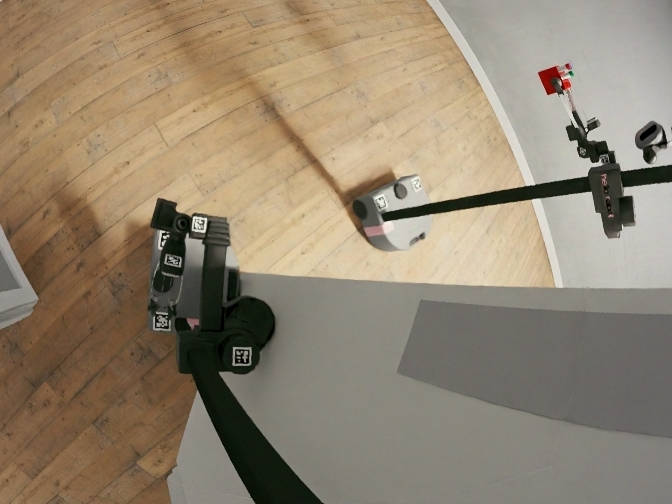

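Call:
execute_actions(
  actions=[
    {"r2":{"base":{"translate_m":0.25}},"r3":{"base":{"translate_m":-0.24}}},
  ],
  cameras=[],
)

Call:
execute_actions(
  actions=[
    {"r2":{"base":{"translate_m":0.2}},"r3":{"base":{"rotate_rad":-0.65}}},
  ],
  cameras=["r3_nav_camera"],
)

Call:
execute_actions(
  actions=[
    {"r2":{"base":{"rotate_rad":1.85},"joints":{"head_pan_rad":0,"head_tilt_rad":-0.9}},"r3":{"base":{"translate_m":-0.17},"joints":{"head_pan_rad":0}}},
  ],
  cameras=["r3_nav_camera","r2_nav_camera"],
)

Scene clock: 157.10 s.
r1.base_odometry: x=-2.506 y=-1.757 heading=+2.448 (m, m, rad; r1's odometry frame)
r1.turned_by_wheels: +0.000 (rad since the last result)
r1.turned_by_imu: +0.002 (rad since the last result)
r1.base_tilt: forward=+0.2 right=+0.2 (deg)
r1.lidar_m: 1.26 1.29 1.65 1.54 1.24 0.30 0.28 0.28 0.34 0.69 0.99 0.97
r1.head_depth_mm: 1150 1358 1611 1540 1377 1225 1110 / 1144 1356 1663 1550 1365 1222 1102 / 1146 1349 1657 1531 1355 1212 1105 / 1144 1353 1634 1527 1339 1201 1099 / 1138 1344 1620 1506 1342 1198 1090 / 1134 1343 1614 1500 1328 1190 1080 / 1130 1333 1606 1483 1315 1183 1071
r1.base_status: not commanded
r1.joint_positions: lift_m=+0.310 arm_m=-0.001 wrist_yaw_rad=+3.049 wrist_pitch_rad=-0.466 wrist_roll_rad=+0.016 gripper_m=+0.037 head_pan_rad=-0.007 head_tilt_rad=-0.993
r1.joint_status: not commanded
r1.motor_effort: left_wheel=-9(9) right_wheel=-2(2) lift_m=+49(49) arm_m=+0(0) wrist_yaw_rad=+1(1) wrist_pitch_rad=+6(7) wrist_roll_rad=-1(1) gripper_m=+0(1) head_pan_rad=+4(4) head_tilt_rad=-3(3) (%)
r1.hand_pose: x=-0.0011 y=+0.0728 z=+0.3117 quat_wxyz=(+0.196, +0.700, +0.130, +0.674) (m; r1's base frame)
r1.wrist_depth_mm: - - - - - - - / - - - - - - - / 849 895 - 862 860 823 841 / 693 704 - 696 690 690 683 / 571 582 580 569 598 575 564 / 358 523 - - 488 505 493 / 329 - - - 439 435 436
r2.base_odometry: x=-0.906 y=+0.486 heading=+1.768 (m, m, rad; r2's odometry frame)
r2.turned_by_wheels: +0.000 (rad since the last result)
r2.turned_by_imu: +0.001 (rad since the last result)
r2.base_tilt: forward=+1.1 right=+1.3 (deg)
r2.lidar_m: 1.94 1.95 1.70 1.55 0.78 1.87 2.19 2.21 1.78 1.60 1.61 1.96
r2.head_depth_mm: 1862 2034 2244 2061 1675 1430 1241 / 1990 2178 2394 2057 1686 1418 1231 / 2149 2371 2549 2043 1685 1420 1236 / 2115 2381 2549 2052 1685 1422 1236 / 1921 2096 2348 2048 1674 1433 1235 / 1746 1903 2092 2059 1695 1425 1243 / 1603 1739 1905 1995 1683 1430 1234
r2.base_status: done
r2.joint_positions: lift_m=+0.889 arm_m=+0.003 wrist_yaw_rad=+1.598 wrist_pitch_rad=-0.027 wrist_roll_rad=+0.004 gripper_m=+0.089 head_pan_rad=+0.893 head_tilt_rad=-0.691
r2.joint_status: not commanded
r2.motor_effort: left_wheel=-3(3) right_wheel=+4(7) lift_m=+33(34) arm_m=-3(3) wrist_yaw_rad=+1(2) wrist_pitch_rad=+15(15) wrist_roll_rad=-2(2) gripper_m=-21(21) head_pan_rad=+5(4) head_tilt_rad=-3(3) (%)
r2.hand_pose: x=+0.2340 y=-0.1413 z=+0.9972 quat_wxyz=(+0.499, +0.515, -0.487, +0.499) (m; r2's base frame)
r2.wrist_depth_mm: - - - - - - - / - - - - - - - / - - 190 - - - - / - - 167 188 - - - / - - 155 195 181 149 - / - - 157 165 153 135 - / - - 157 163 164 - -
r3.base_odometry: x=+2.574 y=+4.431 heading=-2.969 (m, m, rad; r3's odometry frame)
r3.turned_by_wheels: +0.000 (rad since the last result)
r3.turned_by_imu: +0.000 (rad since the last result)
r3.base_tilt: forward=+1.6 right=-0.9 (deg)
r3.lidar_m: 0.78 2.15 0.78 0.34 0.27 0.26 0.28 2.50 0.73 2.35 2.07 1.25
r3.head_depth_mm: 2501 2042 327 379 466 599 739 / 2479 2051 1736 1468 551 676 - / 2481 2067 1744 1532 1357 1251 - / 2509 2061 1755 1529 1351 1239 - / 2431 2057 1753 1535 1355 1218 - / 2352 2062 1757 1507 1341 1212 1119 / 2298 2079 1764 1347 1306 1216 1109
r3.base_status: done
r3.joint_positions: lift_m=+0.310 arm_m=+0.000 wrist_yaw_rad=+3.036 wrist_pitch_rad=-0.417 wrist_roll_rad=+0.014 gripper_m=+0.037 head_pan_rad=-2.996 head_tilt_rad=-0.995
r3.joint_status: not commanded
r3.motor_effort: left_wheel=-2(15) right_wheel=-13(26) lift_m=+27(27) arm_m=+0(0) wrist_yaw_rad=-1(0) wrist_pitch_rad=+5(6) wrist_roll_rad=+0(0) gripper_m=-1(0) head_pan_rad=-2(2) head_tilt_rad=-2(2) (%)
r3.hand_pose: x=+0.0025 y=+0.0781 z=+0.3229 quat_wxyz=(+0.184, +0.703, +0.108, +0.678) (m; r3's base frame)
r3.wrist_depth_mm: 230 - 391 548 - - - / 239 269 421 605 - - - / 247 285 458 654 931 920 923 / 258 309 503 703 729 733 729 / 269 334 - 608 630 607 605 / 281 345 - 536 506 517 520 / 283 - - - 454 450 452
pictures: none
No camera images: the call's "cameras" was empty. Leave "cameras" out to get every camera's image.

Scene clock: 160.40 s.
r1.base_odometry: x=-2.506 y=-1.757 heading=+2.448 (m, m, rad; r1's odometry frame)
r1.turned_by_wheels: +0.000 (rad since the last result)
r1.turned_by_imu: +0.001 (rad since the last result)
r1.base_tilt: forward=+0.2 right=+0.2 (deg)
r1.lidar_m: 1.26 1.29 1.65 1.54 1.24 0.30 0.28 0.28 0.34 0.69 0.99 0.97
r1.head_depth_mm: 1145 1367 1621 1534 1373 1228 1106 / 1144 1354 1656 1558 1369 1222 1101 / 1141 1349 1641 1546 1351 1209 1105 / 1129 1345 1633 1517 1345 1208 1095 / 1138 1346 1638 1515 1337 1197 1093 / 1135 1344 1626 1512 1325 1188 1080 / 1130 1338 1607 1485 1319 1179 1066
r1.base_status: not commanded
r1.joint_positions: lift_m=+0.310 arm_m=-0.001 wrist_yaw_rad=+3.049 wrist_pitch_rad=-0.466 wrist_roll_rad=+0.016 gripper_m=+0.037 head_pan_rad=-0.007 head_tilt_rad=-0.993
r1.joint_status: not commanded
r1.motor_effort: left_wheel=-9(9) right_wheel=-2(2) lift_m=+49(49) arm_m=+0(0) wrist_yaw_rad=+0(1) wrist_pitch_rad=+6(6) wrist_roll_rad=-1(0) gripper_m=+0(1) head_pan_rad=+4(5) head_tilt_rad=-4(3) (%)
r1.hand_pose: x=-0.0011 y=+0.0728 z=+0.3117 quat_wxyz=(+0.196, +0.700, +0.130, +0.674) (m; r1's base frame)
r1.wrist_depth_mm: - - - - - - - / - - - - - - - / 881 867 - 864 822 831 852 / 710 714 - 700 704 682 672 / 574 588 591 574 592 574 568 / 360 517 - - 494 493 496 / 330 - - - 443 443 434
r2.base_odometry: x=-0.945 y=+0.682 heading=+1.768 (m, m, rad; r2's odometry frame)
r2.turned_by_wheels: +0.000 (rad since the last result)
r2.turned_by_imu: +0.001 (rad since the last result)
r2.base_tilt: forward=+1.1 right=+1.4 (deg)
r2.lidar_m: 1.74 1.75 1.74 1.57 1.00 0.91 2.40 2.40 1.73 1.56 1.57 1.91
r2.head_depth_mm: 1665 1817 2019 2061 1684 1428 1235 / 1770 1959 2156 2062 1676 1429 1235 / 1912 2111 2343 2051 1676 1423 1237 / 2071 2284 2500 2068 1689 1430 1242 / 1952 2165 2363 2058 1690 1429 1235 / 1779 1931 2159 2058 1683 1432 1241 / 1628 1786 1947 2024 1690 1433 1237
r2.base_status: done
r2.joint_positions: lift_m=+0.889 arm_m=+0.003 wrist_yaw_rad=+1.598 wrist_pitch_rad=-0.027 wrist_roll_rad=+0.004 gripper_m=+0.089 head_pan_rad=+0.893 head_tilt_rad=-0.691
r2.joint_status: not commanded
r2.motor_effort: left_wheel=-3(4) right_wheel=+4(8) lift_m=+34(33) arm_m=-4(3) wrist_yaw_rad=+2(2) wrist_pitch_rad=+15(15) wrist_roll_rad=-2(2) gripper_m=-21(21) head_pan_rad=+4(5) head_tilt_rad=-4(4) (%)
r2.hand_pose: x=+0.2340 y=-0.1413 z=+0.9972 quat_wxyz=(+0.499, +0.515, -0.487, +0.499) (m; r2's base frame)
r2.wrist_depth_mm: - - - - - - - / - - - - - - - / - - 190 - - - - / - - 168 189 - - - / - - 155 195 181 149 - / - - 157 164 153 136 - / - - 156 163 164 - -
r3.base_odometry: x=+2.574 y=+4.431 heading=+2.665 (m, m, rad; r3's odometry frame)
r3.turned_by_wheels: -0.650 (rad since the last result)
r3.turned_by_imu: -0.638 (rad since the last result)
r3.base_tilt: forward=+1.7 right=-0.7 (deg)
r3.lidar_m: 1.57 0.79 0.77 2.28 0.40 0.29 0.28 0.29 2.51 0.80 2.54 2.08
r3.head_depth_mm: - - 318 401 542 820 1117 / - 287 326 413 564 766 - / - 288 333 426 587 795 - / - 293 340 439 610 921 - / - 295 348 453 668 1199 - / - 298 361 1476 1354 1223 1118 / - 1971 1776 1531 1365 1218 1105
r3.base_status: done
r3.joint_positions: lift_m=+0.310 arm_m=+0.000 wrist_yaw_rad=+3.036 wrist_pitch_rad=-0.417 wrist_roll_rad=+0.014 gripper_m=+0.037 head_pan_rad=-2.996 head_tilt_rad=-0.995
r3.joint_status: not commanded
r3.motor_effort: left_wheel=-1(9) right_wheel=-18(26) lift_m=+27(27) arm_m=+0(0) wrist_yaw_rad=+1(0) wrist_pitch_rad=+6(6) wrist_roll_rad=+0(0) gripper_m=+0(0) head_pan_rad=-3(2) head_tilt_rad=-1(2) (%)
r3.hand_pose: x=+0.0025 y=+0.0781 z=+0.3229 quat_wxyz=(+0.184, +0.703, +0.108, +0.678) (m; r3's base frame)
r3.wrist_depth_mm: 418 - - - - - 625 / 406 551 - - - - 689 / 398 548 922 923 956 831 751 / 388 570 740 748 736 733 730 / 382 569 - 609 625 603 602 / 373 515 - 537 502 522 516 / 349 - - - 453 456 450
pictures: r3_nav_camera (sideways: a quarter turn counterclockwise sets it upright)
camera_calibration (this result's frames):
r3_nav_camera: T_world_to_cam=[[-0.863874, -0.0834764, 0.496742, -0.596773], [-0.125786, 0.990679, -0.0522709, 0.121465], [-0.487749, -0.107639, -0.866323, 1.08318], [0, 0, 0, 1]] pos_world=[0.0280601, -0.0535578, 1.24117]
Images, in order (width x height): r3_nav_camera 672x504.

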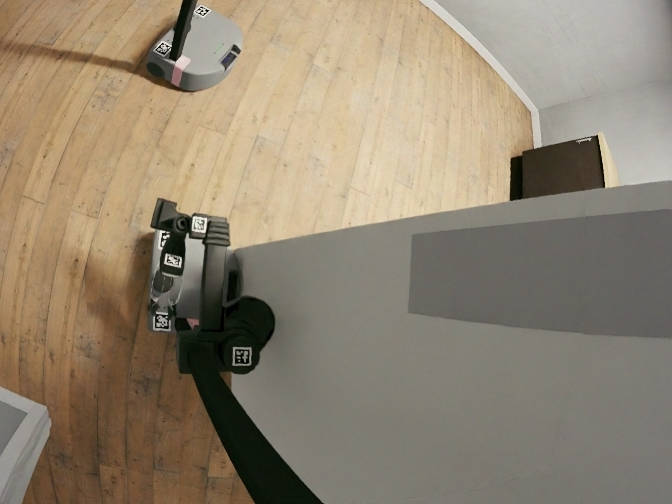

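Scene clock: 164.27 s.
r1.base_odometry: x=-2.506 y=-1.757 heading=+2.448 (m, m, rad; r1's odometry frame)
r1.turned_by_wheels: +0.000 (rad since the last result)
r1.turned_by_imu: +0.001 (rad since the last result)
r1.base_tilt: forward=+0.2 right=+0.1 (deg)
r1.lidar_m: 1.25 1.29 1.65 1.53 1.24 0.30 0.28 0.28 0.34 0.69 0.99 0.96
r1.head_depth_mm: 1143 1357 1619 1534 1371 1229 1106 / 1144 1356 1668 1548 1366 1219 1100 / 1146 1355 1649 1530 1355 1215 1106 / 1142 1345 1628 1526 1345 1208 1095 / 1131 1343 1623 1511 1335 1202 1092 / 1134 1340 1611 1495 1325 1190 1079 / 1132 1331 1606 1493 1317 1180 1070
r1.base_status: not commanded
r1.joint_positions: lift_m=+0.310 arm_m=-0.001 wrist_yaw_rad=+3.049 wrist_pitch_rad=-0.466 wrist_roll_rad=+0.016 gripper_m=+0.037 head_pan_rad=-0.007 head_tilt_rad=-0.993
r1.joint_status: not commanded
r1.motor_effort: left_wheel=-9(9) right_wheel=-1(2) lift_m=+49(49) arm_m=+1(0) wrist_yaw_rad=+1(1) wrist_pitch_rad=+6(6) wrist_roll_rad=-1(1) gripper_m=+0(0) head_pan_rad=+4(4) head_tilt_rad=-3(4) (%)
r1.hand_pose: x=-0.0011 y=+0.0728 z=+0.3117 quat_wxyz=(+0.196, +0.700, +0.130, +0.674) (m; r1's base frame)
r1.wrist_depth_mm: - - - - - - - / - - - - - - - / 907 859 - 843 860 825 842 / 713 717 - 696 688 672 691 / 574 580 593 578 601 579 580 / 355 519 - - 490 499 489 / 334 - - - 441 442 436
r2.base_odometry: x=-0.945 y=+0.682 heading=-2.666 (m, m, rad; r2's odometry frame)
r2.turned_by_wheels: +1.850 (rad since the last result)
r2.turned_by_imu: +1.873 (rad since the last result)
r2.base_tilt: forward=+1.1 right=+1.3 (deg)
r2.lidar_m: 1.56 0.97 2.42 2.39 2.00 1.58 1.56 1.69 1.77 1.75 1.88 1.59
r2.head_depth_mm: 1431 1635 1870 303 329 1268 1158 / 1496 1703 1888 1579 327 1271 1159 / 2863 2409 1978 1684 1464 1288 1158 / 3064 2383 1958 1682 1457 1286 1157 / 2978 2404 1957 1672 1467 1288 1159 / 2959 2387 1952 1604 1426 1285 1161 / 2985 1865 1817 1378 1414 1294 1160
r2.base_status: done
r2.joint_positions: lift_m=+0.889 arm_m=+0.003 wrist_yaw_rad=+1.598 wrist_pitch_rad=-0.027 wrist_roll_rad=+0.004 gripper_m=+0.089 head_pan_rad=+0.007 head_tilt_rad=-0.889
r2.joint_status: all done
r2.motor_effort: left_wheel=-2(6) right_wheel=+4(7) lift_m=+33(33) arm_m=-3(4) wrist_yaw_rad=+1(1) wrist_pitch_rad=+15(15) wrist_roll_rad=-2(2) gripper_m=-21(21) head_pan_rad=-3(60) head_tilt_rad=-4(21) (%)
r2.hand_pose: x=+0.2340 y=-0.1413 z=+0.9972 quat_wxyz=(+0.499, +0.515, -0.487, +0.499) (m; r2's base frame)
r2.wrist_depth_mm: 868 985 - - - - - / 854 - - - - - - / 882 - 191 - - - - / 903 - 167 189 - - - / 902 - 155 194 181 149 - / 956 - 157 163 153 136 - / - 856 156 163 164 - -
r3.base_odometry: x=+2.725 y=+4.353 heading=+2.665 (m, m, rad; r3's odometry frame)
r3.turned_by_wheels: +0.000 (rad since the last result)
r3.turned_by_imu: +0.000 (rad since the last result)
r3.base_tilt: forward=+1.7 right=-0.8 (deg)
r3.lidar_m: 1.65 0.90 2.09 0.60 0.33 0.28 0.27 0.31 2.48 1.02 0.98 2.25
r3.head_depth_mm: 1989 2044 1743 1516 1355 1213 1095 / 2039 2052 1754 1529 1357 1216 1098 / 2074 2053 1747 1525 1351 1215 1104 / 2129 2063 1758 1524 1356 1214 1104 / 2061 2014 1748 1531 1355 1216 1103 / 1579 1714 1717 1541 1362 1221 1103 / 1269 1349 1437 1487 1363 1225 1107
r3.base_status: done
r3.joint_positions: lift_m=+0.310 arm_m=+0.000 wrist_yaw_rad=+3.036 wrist_pitch_rad=-0.417 wrist_roll_rad=+0.014 gripper_m=+0.037 head_pan_rad=-0.007 head_tilt_rad=-0.995
r3.joint_status: all done
r3.motor_effort: left_wheel=-3(12) right_wheel=-9(28) lift_m=+26(27) arm_m=+1(0) wrist_yaw_rad=+1(0) wrist_pitch_rad=+6(5) wrist_roll_rad=+0(0) gripper_m=+0(0) head_pan_rad=+4(61) head_tilt_rad=-2(3) (%)
r3.hand_pose: x=+0.0025 y=+0.0781 z=+0.3229 quat_wxyz=(+0.184, +0.703, +0.108, +0.678) (m; r3's base frame)
r3.wrist_depth_mm: 309 - - - - - - / 313 379 - - - - 760 / 315 387 914 931 927 927 803 / 320 410 729 740 739 732 736 / 321 442 - 609 631 605 602 / 323 437 - 534 507 524 519 / 305 - - - 454 449 450
pictures: r2_nav_camera (sideways: a quarter turn counterclockwise sets it upright), r3_nav_camera (sideways: a quarter turn counterclockwise sets it upright)
camera_calibration (this result's frames):
r2_nav_camera: T_world_to_cam=[[0.774642, 0.0115569, 0.632295, -0.783279], [-0.00679935, -0.999623, 0.0266009, 0.0146732], [0.632364, -0.0249053, -0.774271, 0.964892], [0, 0, 0, 1]] pos_world=[-0.00330318, 0.0477509, 1.24196]
r3_nav_camera: T_world_to_cam=[[0.866505, -0.049099, 0.496748, -0.607336], [-0.0265999, -0.998279, -0.0522711, 0.120861], [0.498459, 0.0320797, -0.866319, 1.07716], [0, 0, 0, 1]] pos_world=[-0.00744449, 0.0562781, 1.24117]
Images, in order (width x height): r2_nav_camera 672x504, r3_nav_camera 672x504.

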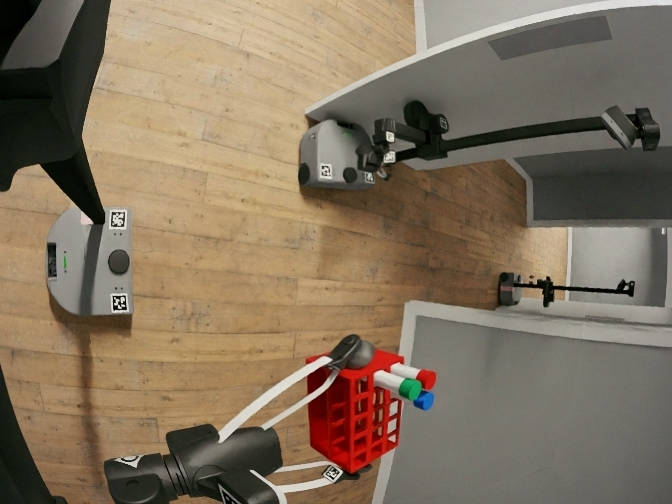

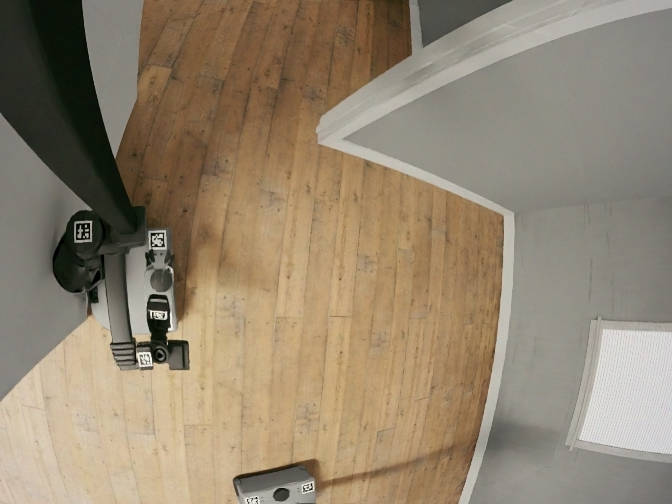

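Call:
execute_actions(
  actions=[
    {"r2":{"base":{"rotate_rad":0.04}}},
  ],
  cameras=[],
)

Call:
execute_actions(
  actions=[
    {"r2":{"base":{"translate_m":0.8}}},
  ],
  cameras=["r2_nav_camera","r2_head_camera"],
)

Scene clock: 181.67 s.
r1.base_odometry: x=-2.506 y=-1.757 heading=+2.448 (m, m, rad; r1's odometry frame)
r1.turned_by_wheels: +0.000 (rad since the last result)
r1.turned_by_imu: +0.001 (rad since the last result)
r1.base_tilt: forward=+0.1 right=+0.1 (deg)
r1.lidar_m: 1.25 1.29 1.66 1.53 1.24 0.30 0.27 0.28 0.34 0.69 0.99 0.96
r1.head_depth_mm: 1147 1358 1613 1536 1369 1225 1105 / 1147 1356 1662 1543 1362 1217 1105 / 1141 1346 1658 1524 1354 1209 1107 / 1138 1351 1640 1518 1344 1205 1094 / 1138 1347 1633 1515 1331 1195 1091 / 1132 1333 1621 1500 1322 1186 1077 / 1133 1335 1610 1483 1315 1181 1070
r1.base_status: not commanded
r1.joint_positions: lift_m=+0.310 arm_m=-0.001 wrist_yaw_rad=+3.049 wrist_pitch_rad=-0.466 wrist_roll_rad=+0.016 gripper_m=+0.037 head_pan_rad=-0.007 head_tilt_rad=-0.993
r1.joint_status: not commanded
r1.motor_effort: left_wheel=-9(9) right_wheel=-2(2) lift_m=+49(49) arm_m=+1(0) wrist_yaw_rad=+1(0) wrist_pitch_rad=+7(7) wrist_roll_rad=-1(1) gripper_m=-1(1) head_pan_rad=+4(3) head_tilt_rad=-3(3) (%)
r1.hand_pose: x=-0.0011 y=+0.0728 z=+0.3117 quat_wxyz=(+0.196, +0.700, +0.130, +0.674) (m; r1's base frame)
r1.wrist_depth_mm: - - - - - - - / - - - - - - - / 875 844 - 861 846 840 833 / 694 724 - 694 680 695 681 / 565 586 590 586 587 587 578 / 359 517 - - 486 492 498 / 331 - - - 439 429 432
r2.base_odometry: x=-0.945 y=+0.682 heading=-2.626 (m, m, rad; r2's odometry frame)
r2.turned_by_wheels: +0.040 (rad since the last result)
r2.turned_by_imu: +0.040 (rad since the last result)
r2.base_tilt: forward=+1.1 right=+1.3 (deg)
r2.lidar_m: 1.56 0.97 2.41 2.40 1.94 1.58 1.56 1.72 1.76 1.75 1.91 1.58
r2.head_depth_mm: 1424 1643 1874 302 329 1274 1169 / 2812 2185 1881 1558 326 1267 1159 / 2916 2397 1983 1681 1457 1281 1157 / 3014 2376 1956 1686 1453 1289 1157 / 3016 2354 1944 1684 1451 1293 1158 / 3039 2377 1963 1525 1440 1285 1156 / 1583 1616 1344 1375 1404 1292 1162
r2.base_status: done
r2.joint_positions: lift_m=+0.889 arm_m=+0.003 wrist_yaw_rad=+1.598 wrist_pitch_rad=-0.027 wrist_roll_rad=+0.004 gripper_m=+0.089 head_pan_rad=+0.007 head_tilt_rad=-0.889
r2.joint_status: not commanded
r2.motor_effort: left_wheel=-2(5) right_wheel=+4(8) lift_m=+33(33) arm_m=-3(4) wrist_yaw_rad=+1(2) wrist_pitch_rad=+14(15) wrist_roll_rad=-3(2) gripper_m=-21(21) head_pan_rad=-4(5) head_tilt_rad=-4(4) (%)
r2.hand_pose: x=+0.2340 y=-0.1413 z=+0.9972 quat_wxyz=(+0.499, +0.515, -0.487, +0.499) (m; r2's base frame)
r2.wrist_depth_mm: 826 967 - - - - - / 854 - - - - - - / 899 - 192 - - - - / 896 - 182 187 - - - / 951 - 157 195 182 150 - / - - 158 165 154 136 - / - 911 157 163 164 - -
r3.base_odometry: x=+2.725 y=+4.353 heading=+2.665 (m, m, rad; r3's odometry frame)
r3.turned_by_wheels: +0.000 (rad since the last result)
r3.turned_by_imu: +0.001 (rad since the last result)
r3.base_tilt: forward=+1.8 right=-0.7 (deg)
r3.lidar_m: 1.65 0.90 2.10 0.60 0.33 0.28 0.28 0.31 2.49 1.02 0.98 2.25
r3.head_depth_mm: 2015 2076 1742 1518 1347 1206 1091 / 2044 2036 1737 1514 1348 1217 1102 / 2104 2043 1756 1524 1354 1216 1099 / 2146 2071 1753 1530 1352 1219 1104 / 2040 2005 1751 1533 1354 1212 1101 / 1582 1709 1717 1533 1363 1223 1105 / 1265 1346 1442 1481 1362 1216 1111
r3.base_status: not commanded
r3.joint_positions: lift_m=+0.310 arm_m=+0.000 wrist_yaw_rad=+3.036 wrist_pitch_rad=-0.417 wrist_roll_rad=+0.014 gripper_m=+0.037 head_pan_rad=-0.007 head_tilt_rad=-0.995
r3.joint_status: not commanded
r3.motor_effort: left_wheel=-3(3) right_wheel=-10(10) lift_m=+27(27) arm_m=+0(1) wrist_yaw_rad=+0(1) wrist_pitch_rad=+5(6) wrist_roll_rad=+0(0) gripper_m=+0(0) head_pan_rad=+5(4) head_tilt_rad=-2(2) (%)
r3.hand_pose: x=+0.0025 y=+0.0781 z=+0.3229 quat_wxyz=(+0.184, +0.703, +0.108, +0.678) (m; r3's base frame)
r3.wrist_depth_mm: 309 - - - - - - / 314 380 - - - - 763 / 315 385 921 929 937 927 808 / 319 414 741 741 728 738 738 / 322 442 - 607 632 606 604 / 324 436 - 541 509 521 515 / 306 - - - 449 454 454
pictures: none
No camera images: the call's "cameras" was empty. Leave "cameras" out to get every camera's image.

Scene clock: 190.90 s.
r1.base_odometry: x=-2.506 y=-1.757 heading=+2.448 (m, m, rad; r1's odometry frame)
r1.turned_by_wheels: +0.000 (rad since the last result)
r1.turned_by_imu: +0.002 (rad since the last result)
r1.base_tilt: forward=+0.2 right=+0.1 (deg)
r1.lidar_m: 1.26 1.29 1.65 1.53 1.24 0.30 0.28 0.28 0.34 0.69 0.99 0.97
r1.head_depth_mm: 1147 1364 1621 1538 1373 1227 1112 / 1145 1363 1675 1545 1362 1219 1101 / 1144 1357 1654 1540 1356 1209 1104 / 1137 1351 1640 1518 1346 1206 1103 / 1138 1351 1636 1508 1336 1200 1090 / 1135 1345 1610 1497 1328 1190 1078 / 1125 1336 1607 1486 1317 1179 1071
r1.base_status: not commanded
r1.joint_positions: lift_m=+0.310 arm_m=-0.001 wrist_yaw_rad=+3.049 wrist_pitch_rad=-0.466 wrist_roll_rad=+0.016 gripper_m=+0.037 head_pan_rad=-0.007 head_tilt_rad=-0.993
r1.joint_status: not commanded
r1.motor_effort: left_wheel=-9(9) right_wheel=-1(2) lift_m=+49(49) arm_m=+1(1) wrist_yaw_rad=+1(1) wrist_pitch_rad=+6(7) wrist_roll_rad=-1(1) gripper_m=+0(0) head_pan_rad=+4(3) head_tilt_rad=-3(3) (%)
r1.hand_pose: x=-0.0011 y=+0.0728 z=+0.3117 quat_wxyz=(+0.196, +0.700, +0.130, +0.674) (m; r1's base frame)
r1.wrist_depth_mm: - - - - - - - / - - - - - - - / 879 856 - 878 861 855 820 / 717 708 - 691 690 690 688 / 576 573 574 590 581 598 587 / 353 514 - - 486 502 484 / 331 - - - 436 430 428
r2.base_odometry: x=-1.641 y=+0.288 heading=-2.626 (m, m, rad; r2's odometry frame)
r2.turned_by_wheels: +0.000 (rad since the last result)
r2.turned_by_imu: +0.003 (rad since the last result)
r2.base_tilt: forward=+1.1 right=+1.3 (deg)
r2.lidar_m: 2.27 0.75 0.33 0.63 2.49 2.37 2.35 2.32 1.89 1.87 0.96 0.80
r2.head_depth_mm: 2253 2333 1971 301 329 1276 1158 / 2482 2336 1965 1573 326 1273 1159 / 3033 2368 1973 1676 1455 1290 1157 / 3011 2380 1965 1669 1460 1290 1164 / 2910 2379 1954 1670 1459 1283 1158 / 2966 2361 1968 1673 1458 1283 1155 / 2685 2374 1952 1663 1428 1286 1038
r2.base_status: done
r2.joint_positions: lift_m=+0.889 arm_m=+0.003 wrist_yaw_rad=+1.598 wrist_pitch_rad=-0.027 wrist_roll_rad=+0.004 gripper_m=+0.089 head_pan_rad=+0.007 head_tilt_rad=-0.889
r2.joint_status: not commanded
r2.motor_effort: left_wheel=-2(3) right_wheel=+3(7) lift_m=+34(33) arm_m=-4(3) wrist_yaw_rad=+1(1) wrist_pitch_rad=+15(14) wrist_roll_rad=-2(2) gripper_m=-21(21) head_pan_rad=-5(5) head_tilt_rad=-5(5) (%)
r2.hand_pose: x=+0.2340 y=-0.1413 z=+0.9972 quat_wxyz=(+0.499, +0.515, -0.487, +0.499) (m; r2's base frame)
r2.wrist_depth_mm: 680 - - - - 589 554 / 699 - - - - 601 574 / 696 - 189 - - 621 590 / 706 998 167 188 690 649 605 / 708 958 155 194 181 149 614 / 703 867 158 164 153 136 636 / 689 - 157 163 164 681 664
r3.base_odometry: x=+2.725 y=+4.353 heading=+2.665 (m, m, rad; r3's odometry frame)
r3.turned_by_wheels: +0.000 (rad since the last result)
r3.turned_by_imu: +0.002 (rad since the last result)
r3.base_tilt: forward=+1.7 right=-0.7 (deg)
r3.lidar_m: 1.64 0.90 2.09 0.60 0.33 0.28 0.28 0.31 2.48 2.47 0.27 0.29
r3.head_depth_mm: 1885 453 1747 1523 1354 1046 1055 / 1942 447 1748 1519 1364 1063 1057 / 2035 490 1761 1534 1358 1177 1083 / 2055 1959 1746 1525 1353 1220 1101 / 1890 418 1695 1530 1358 1218 1107 / 1494 427 1686 1532 1363 1219 1104 / 1262 1348 1437 1462 1358 1221 1104
r3.base_status: not commanded
r3.joint_positions: lift_m=+0.310 arm_m=+0.000 wrist_yaw_rad=+3.036 wrist_pitch_rad=-0.417 wrist_roll_rad=+0.014 gripper_m=+0.037 head_pan_rad=-0.007 head_tilt_rad=-0.995
r3.joint_status: not commanded
r3.motor_effort: left_wheel=-3(3) right_wheel=-10(10) lift_m=+27(27) arm_m=+1(0) wrist_yaw_rad=+0(0) wrist_pitch_rad=+5(6) wrist_roll_rad=+0(0) gripper_m=+0(0) head_pan_rad=+5(4) head_tilt_rad=-3(2) (%)
r3.hand_pose: x=+0.0025 y=+0.0781 z=+0.3229 quat_wxyz=(+0.184, +0.703, +0.108, +0.678) (m; r3's base frame)
r3.wrist_depth_mm: 310 - - - - - - / 314 377 - - - - 757 / 316 388 932 934 936 919 796 / 319 412 746 739 724 738 735 / 322 441 - 606 626 606 603 / 324 435 - 536 504 520 516 / 306 - - - 451 451 448
pictures: r2_head_camera (sideways: a quarter turn clockwise sets it upright), r2_nav_camera (sideways: a quarter turn counterclockwise sets it upright)
camera_calibration (this result's frames):
r2_head_camera: T_world_to_cam=[[-0.764644, 0.0207091, -0.644121, 0.863454], [0.0306403, 0.999521, -0.00423789, 0.00530527], [0.643725, -0.0229765, -0.764912, 0.945369], [0, 0, 0, 1]] pos_world=[0.0515149, -0.0014628, 1.27932]
r2_nav_camera: T_world_to_cam=[[0.774737, 0.011535, 0.632178, -0.783127], [-0.00682443, -0.999623, 0.026603, 0.0146706], [0.632247, -0.0249246, -0.774366, 0.965017], [0, 0, 0, 1]] pos_world=[-0.00331081, 0.0477511, 1.24196]
Images, in order (width x height): r2_head_camera 896x504, r2_nav_camera 672x504.

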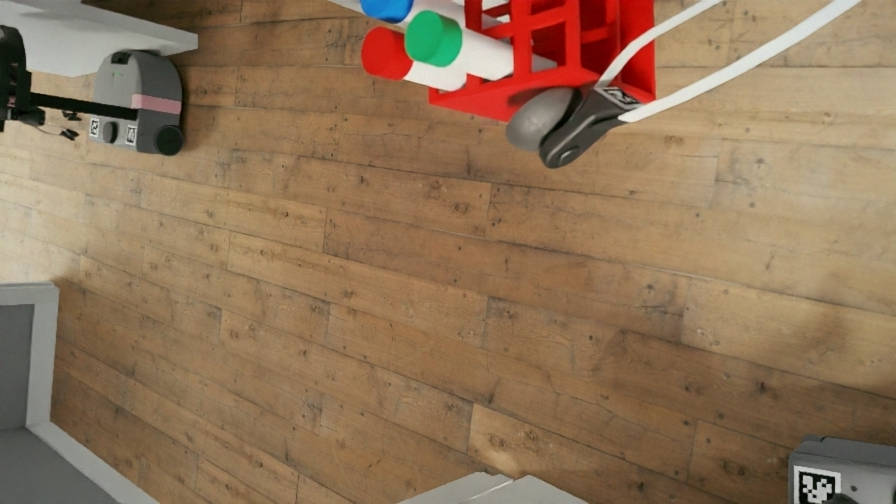

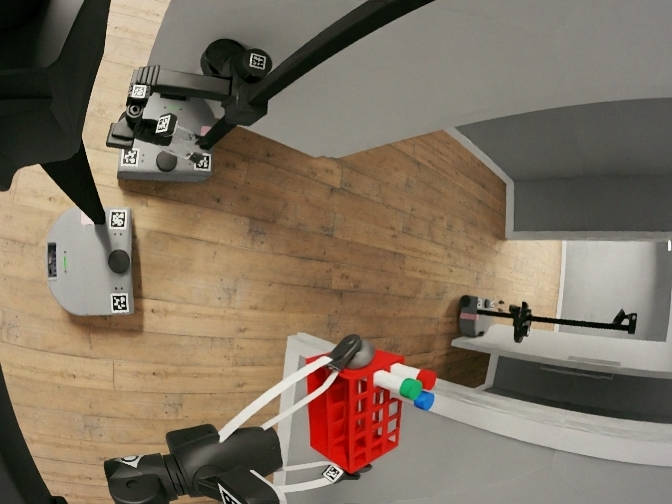

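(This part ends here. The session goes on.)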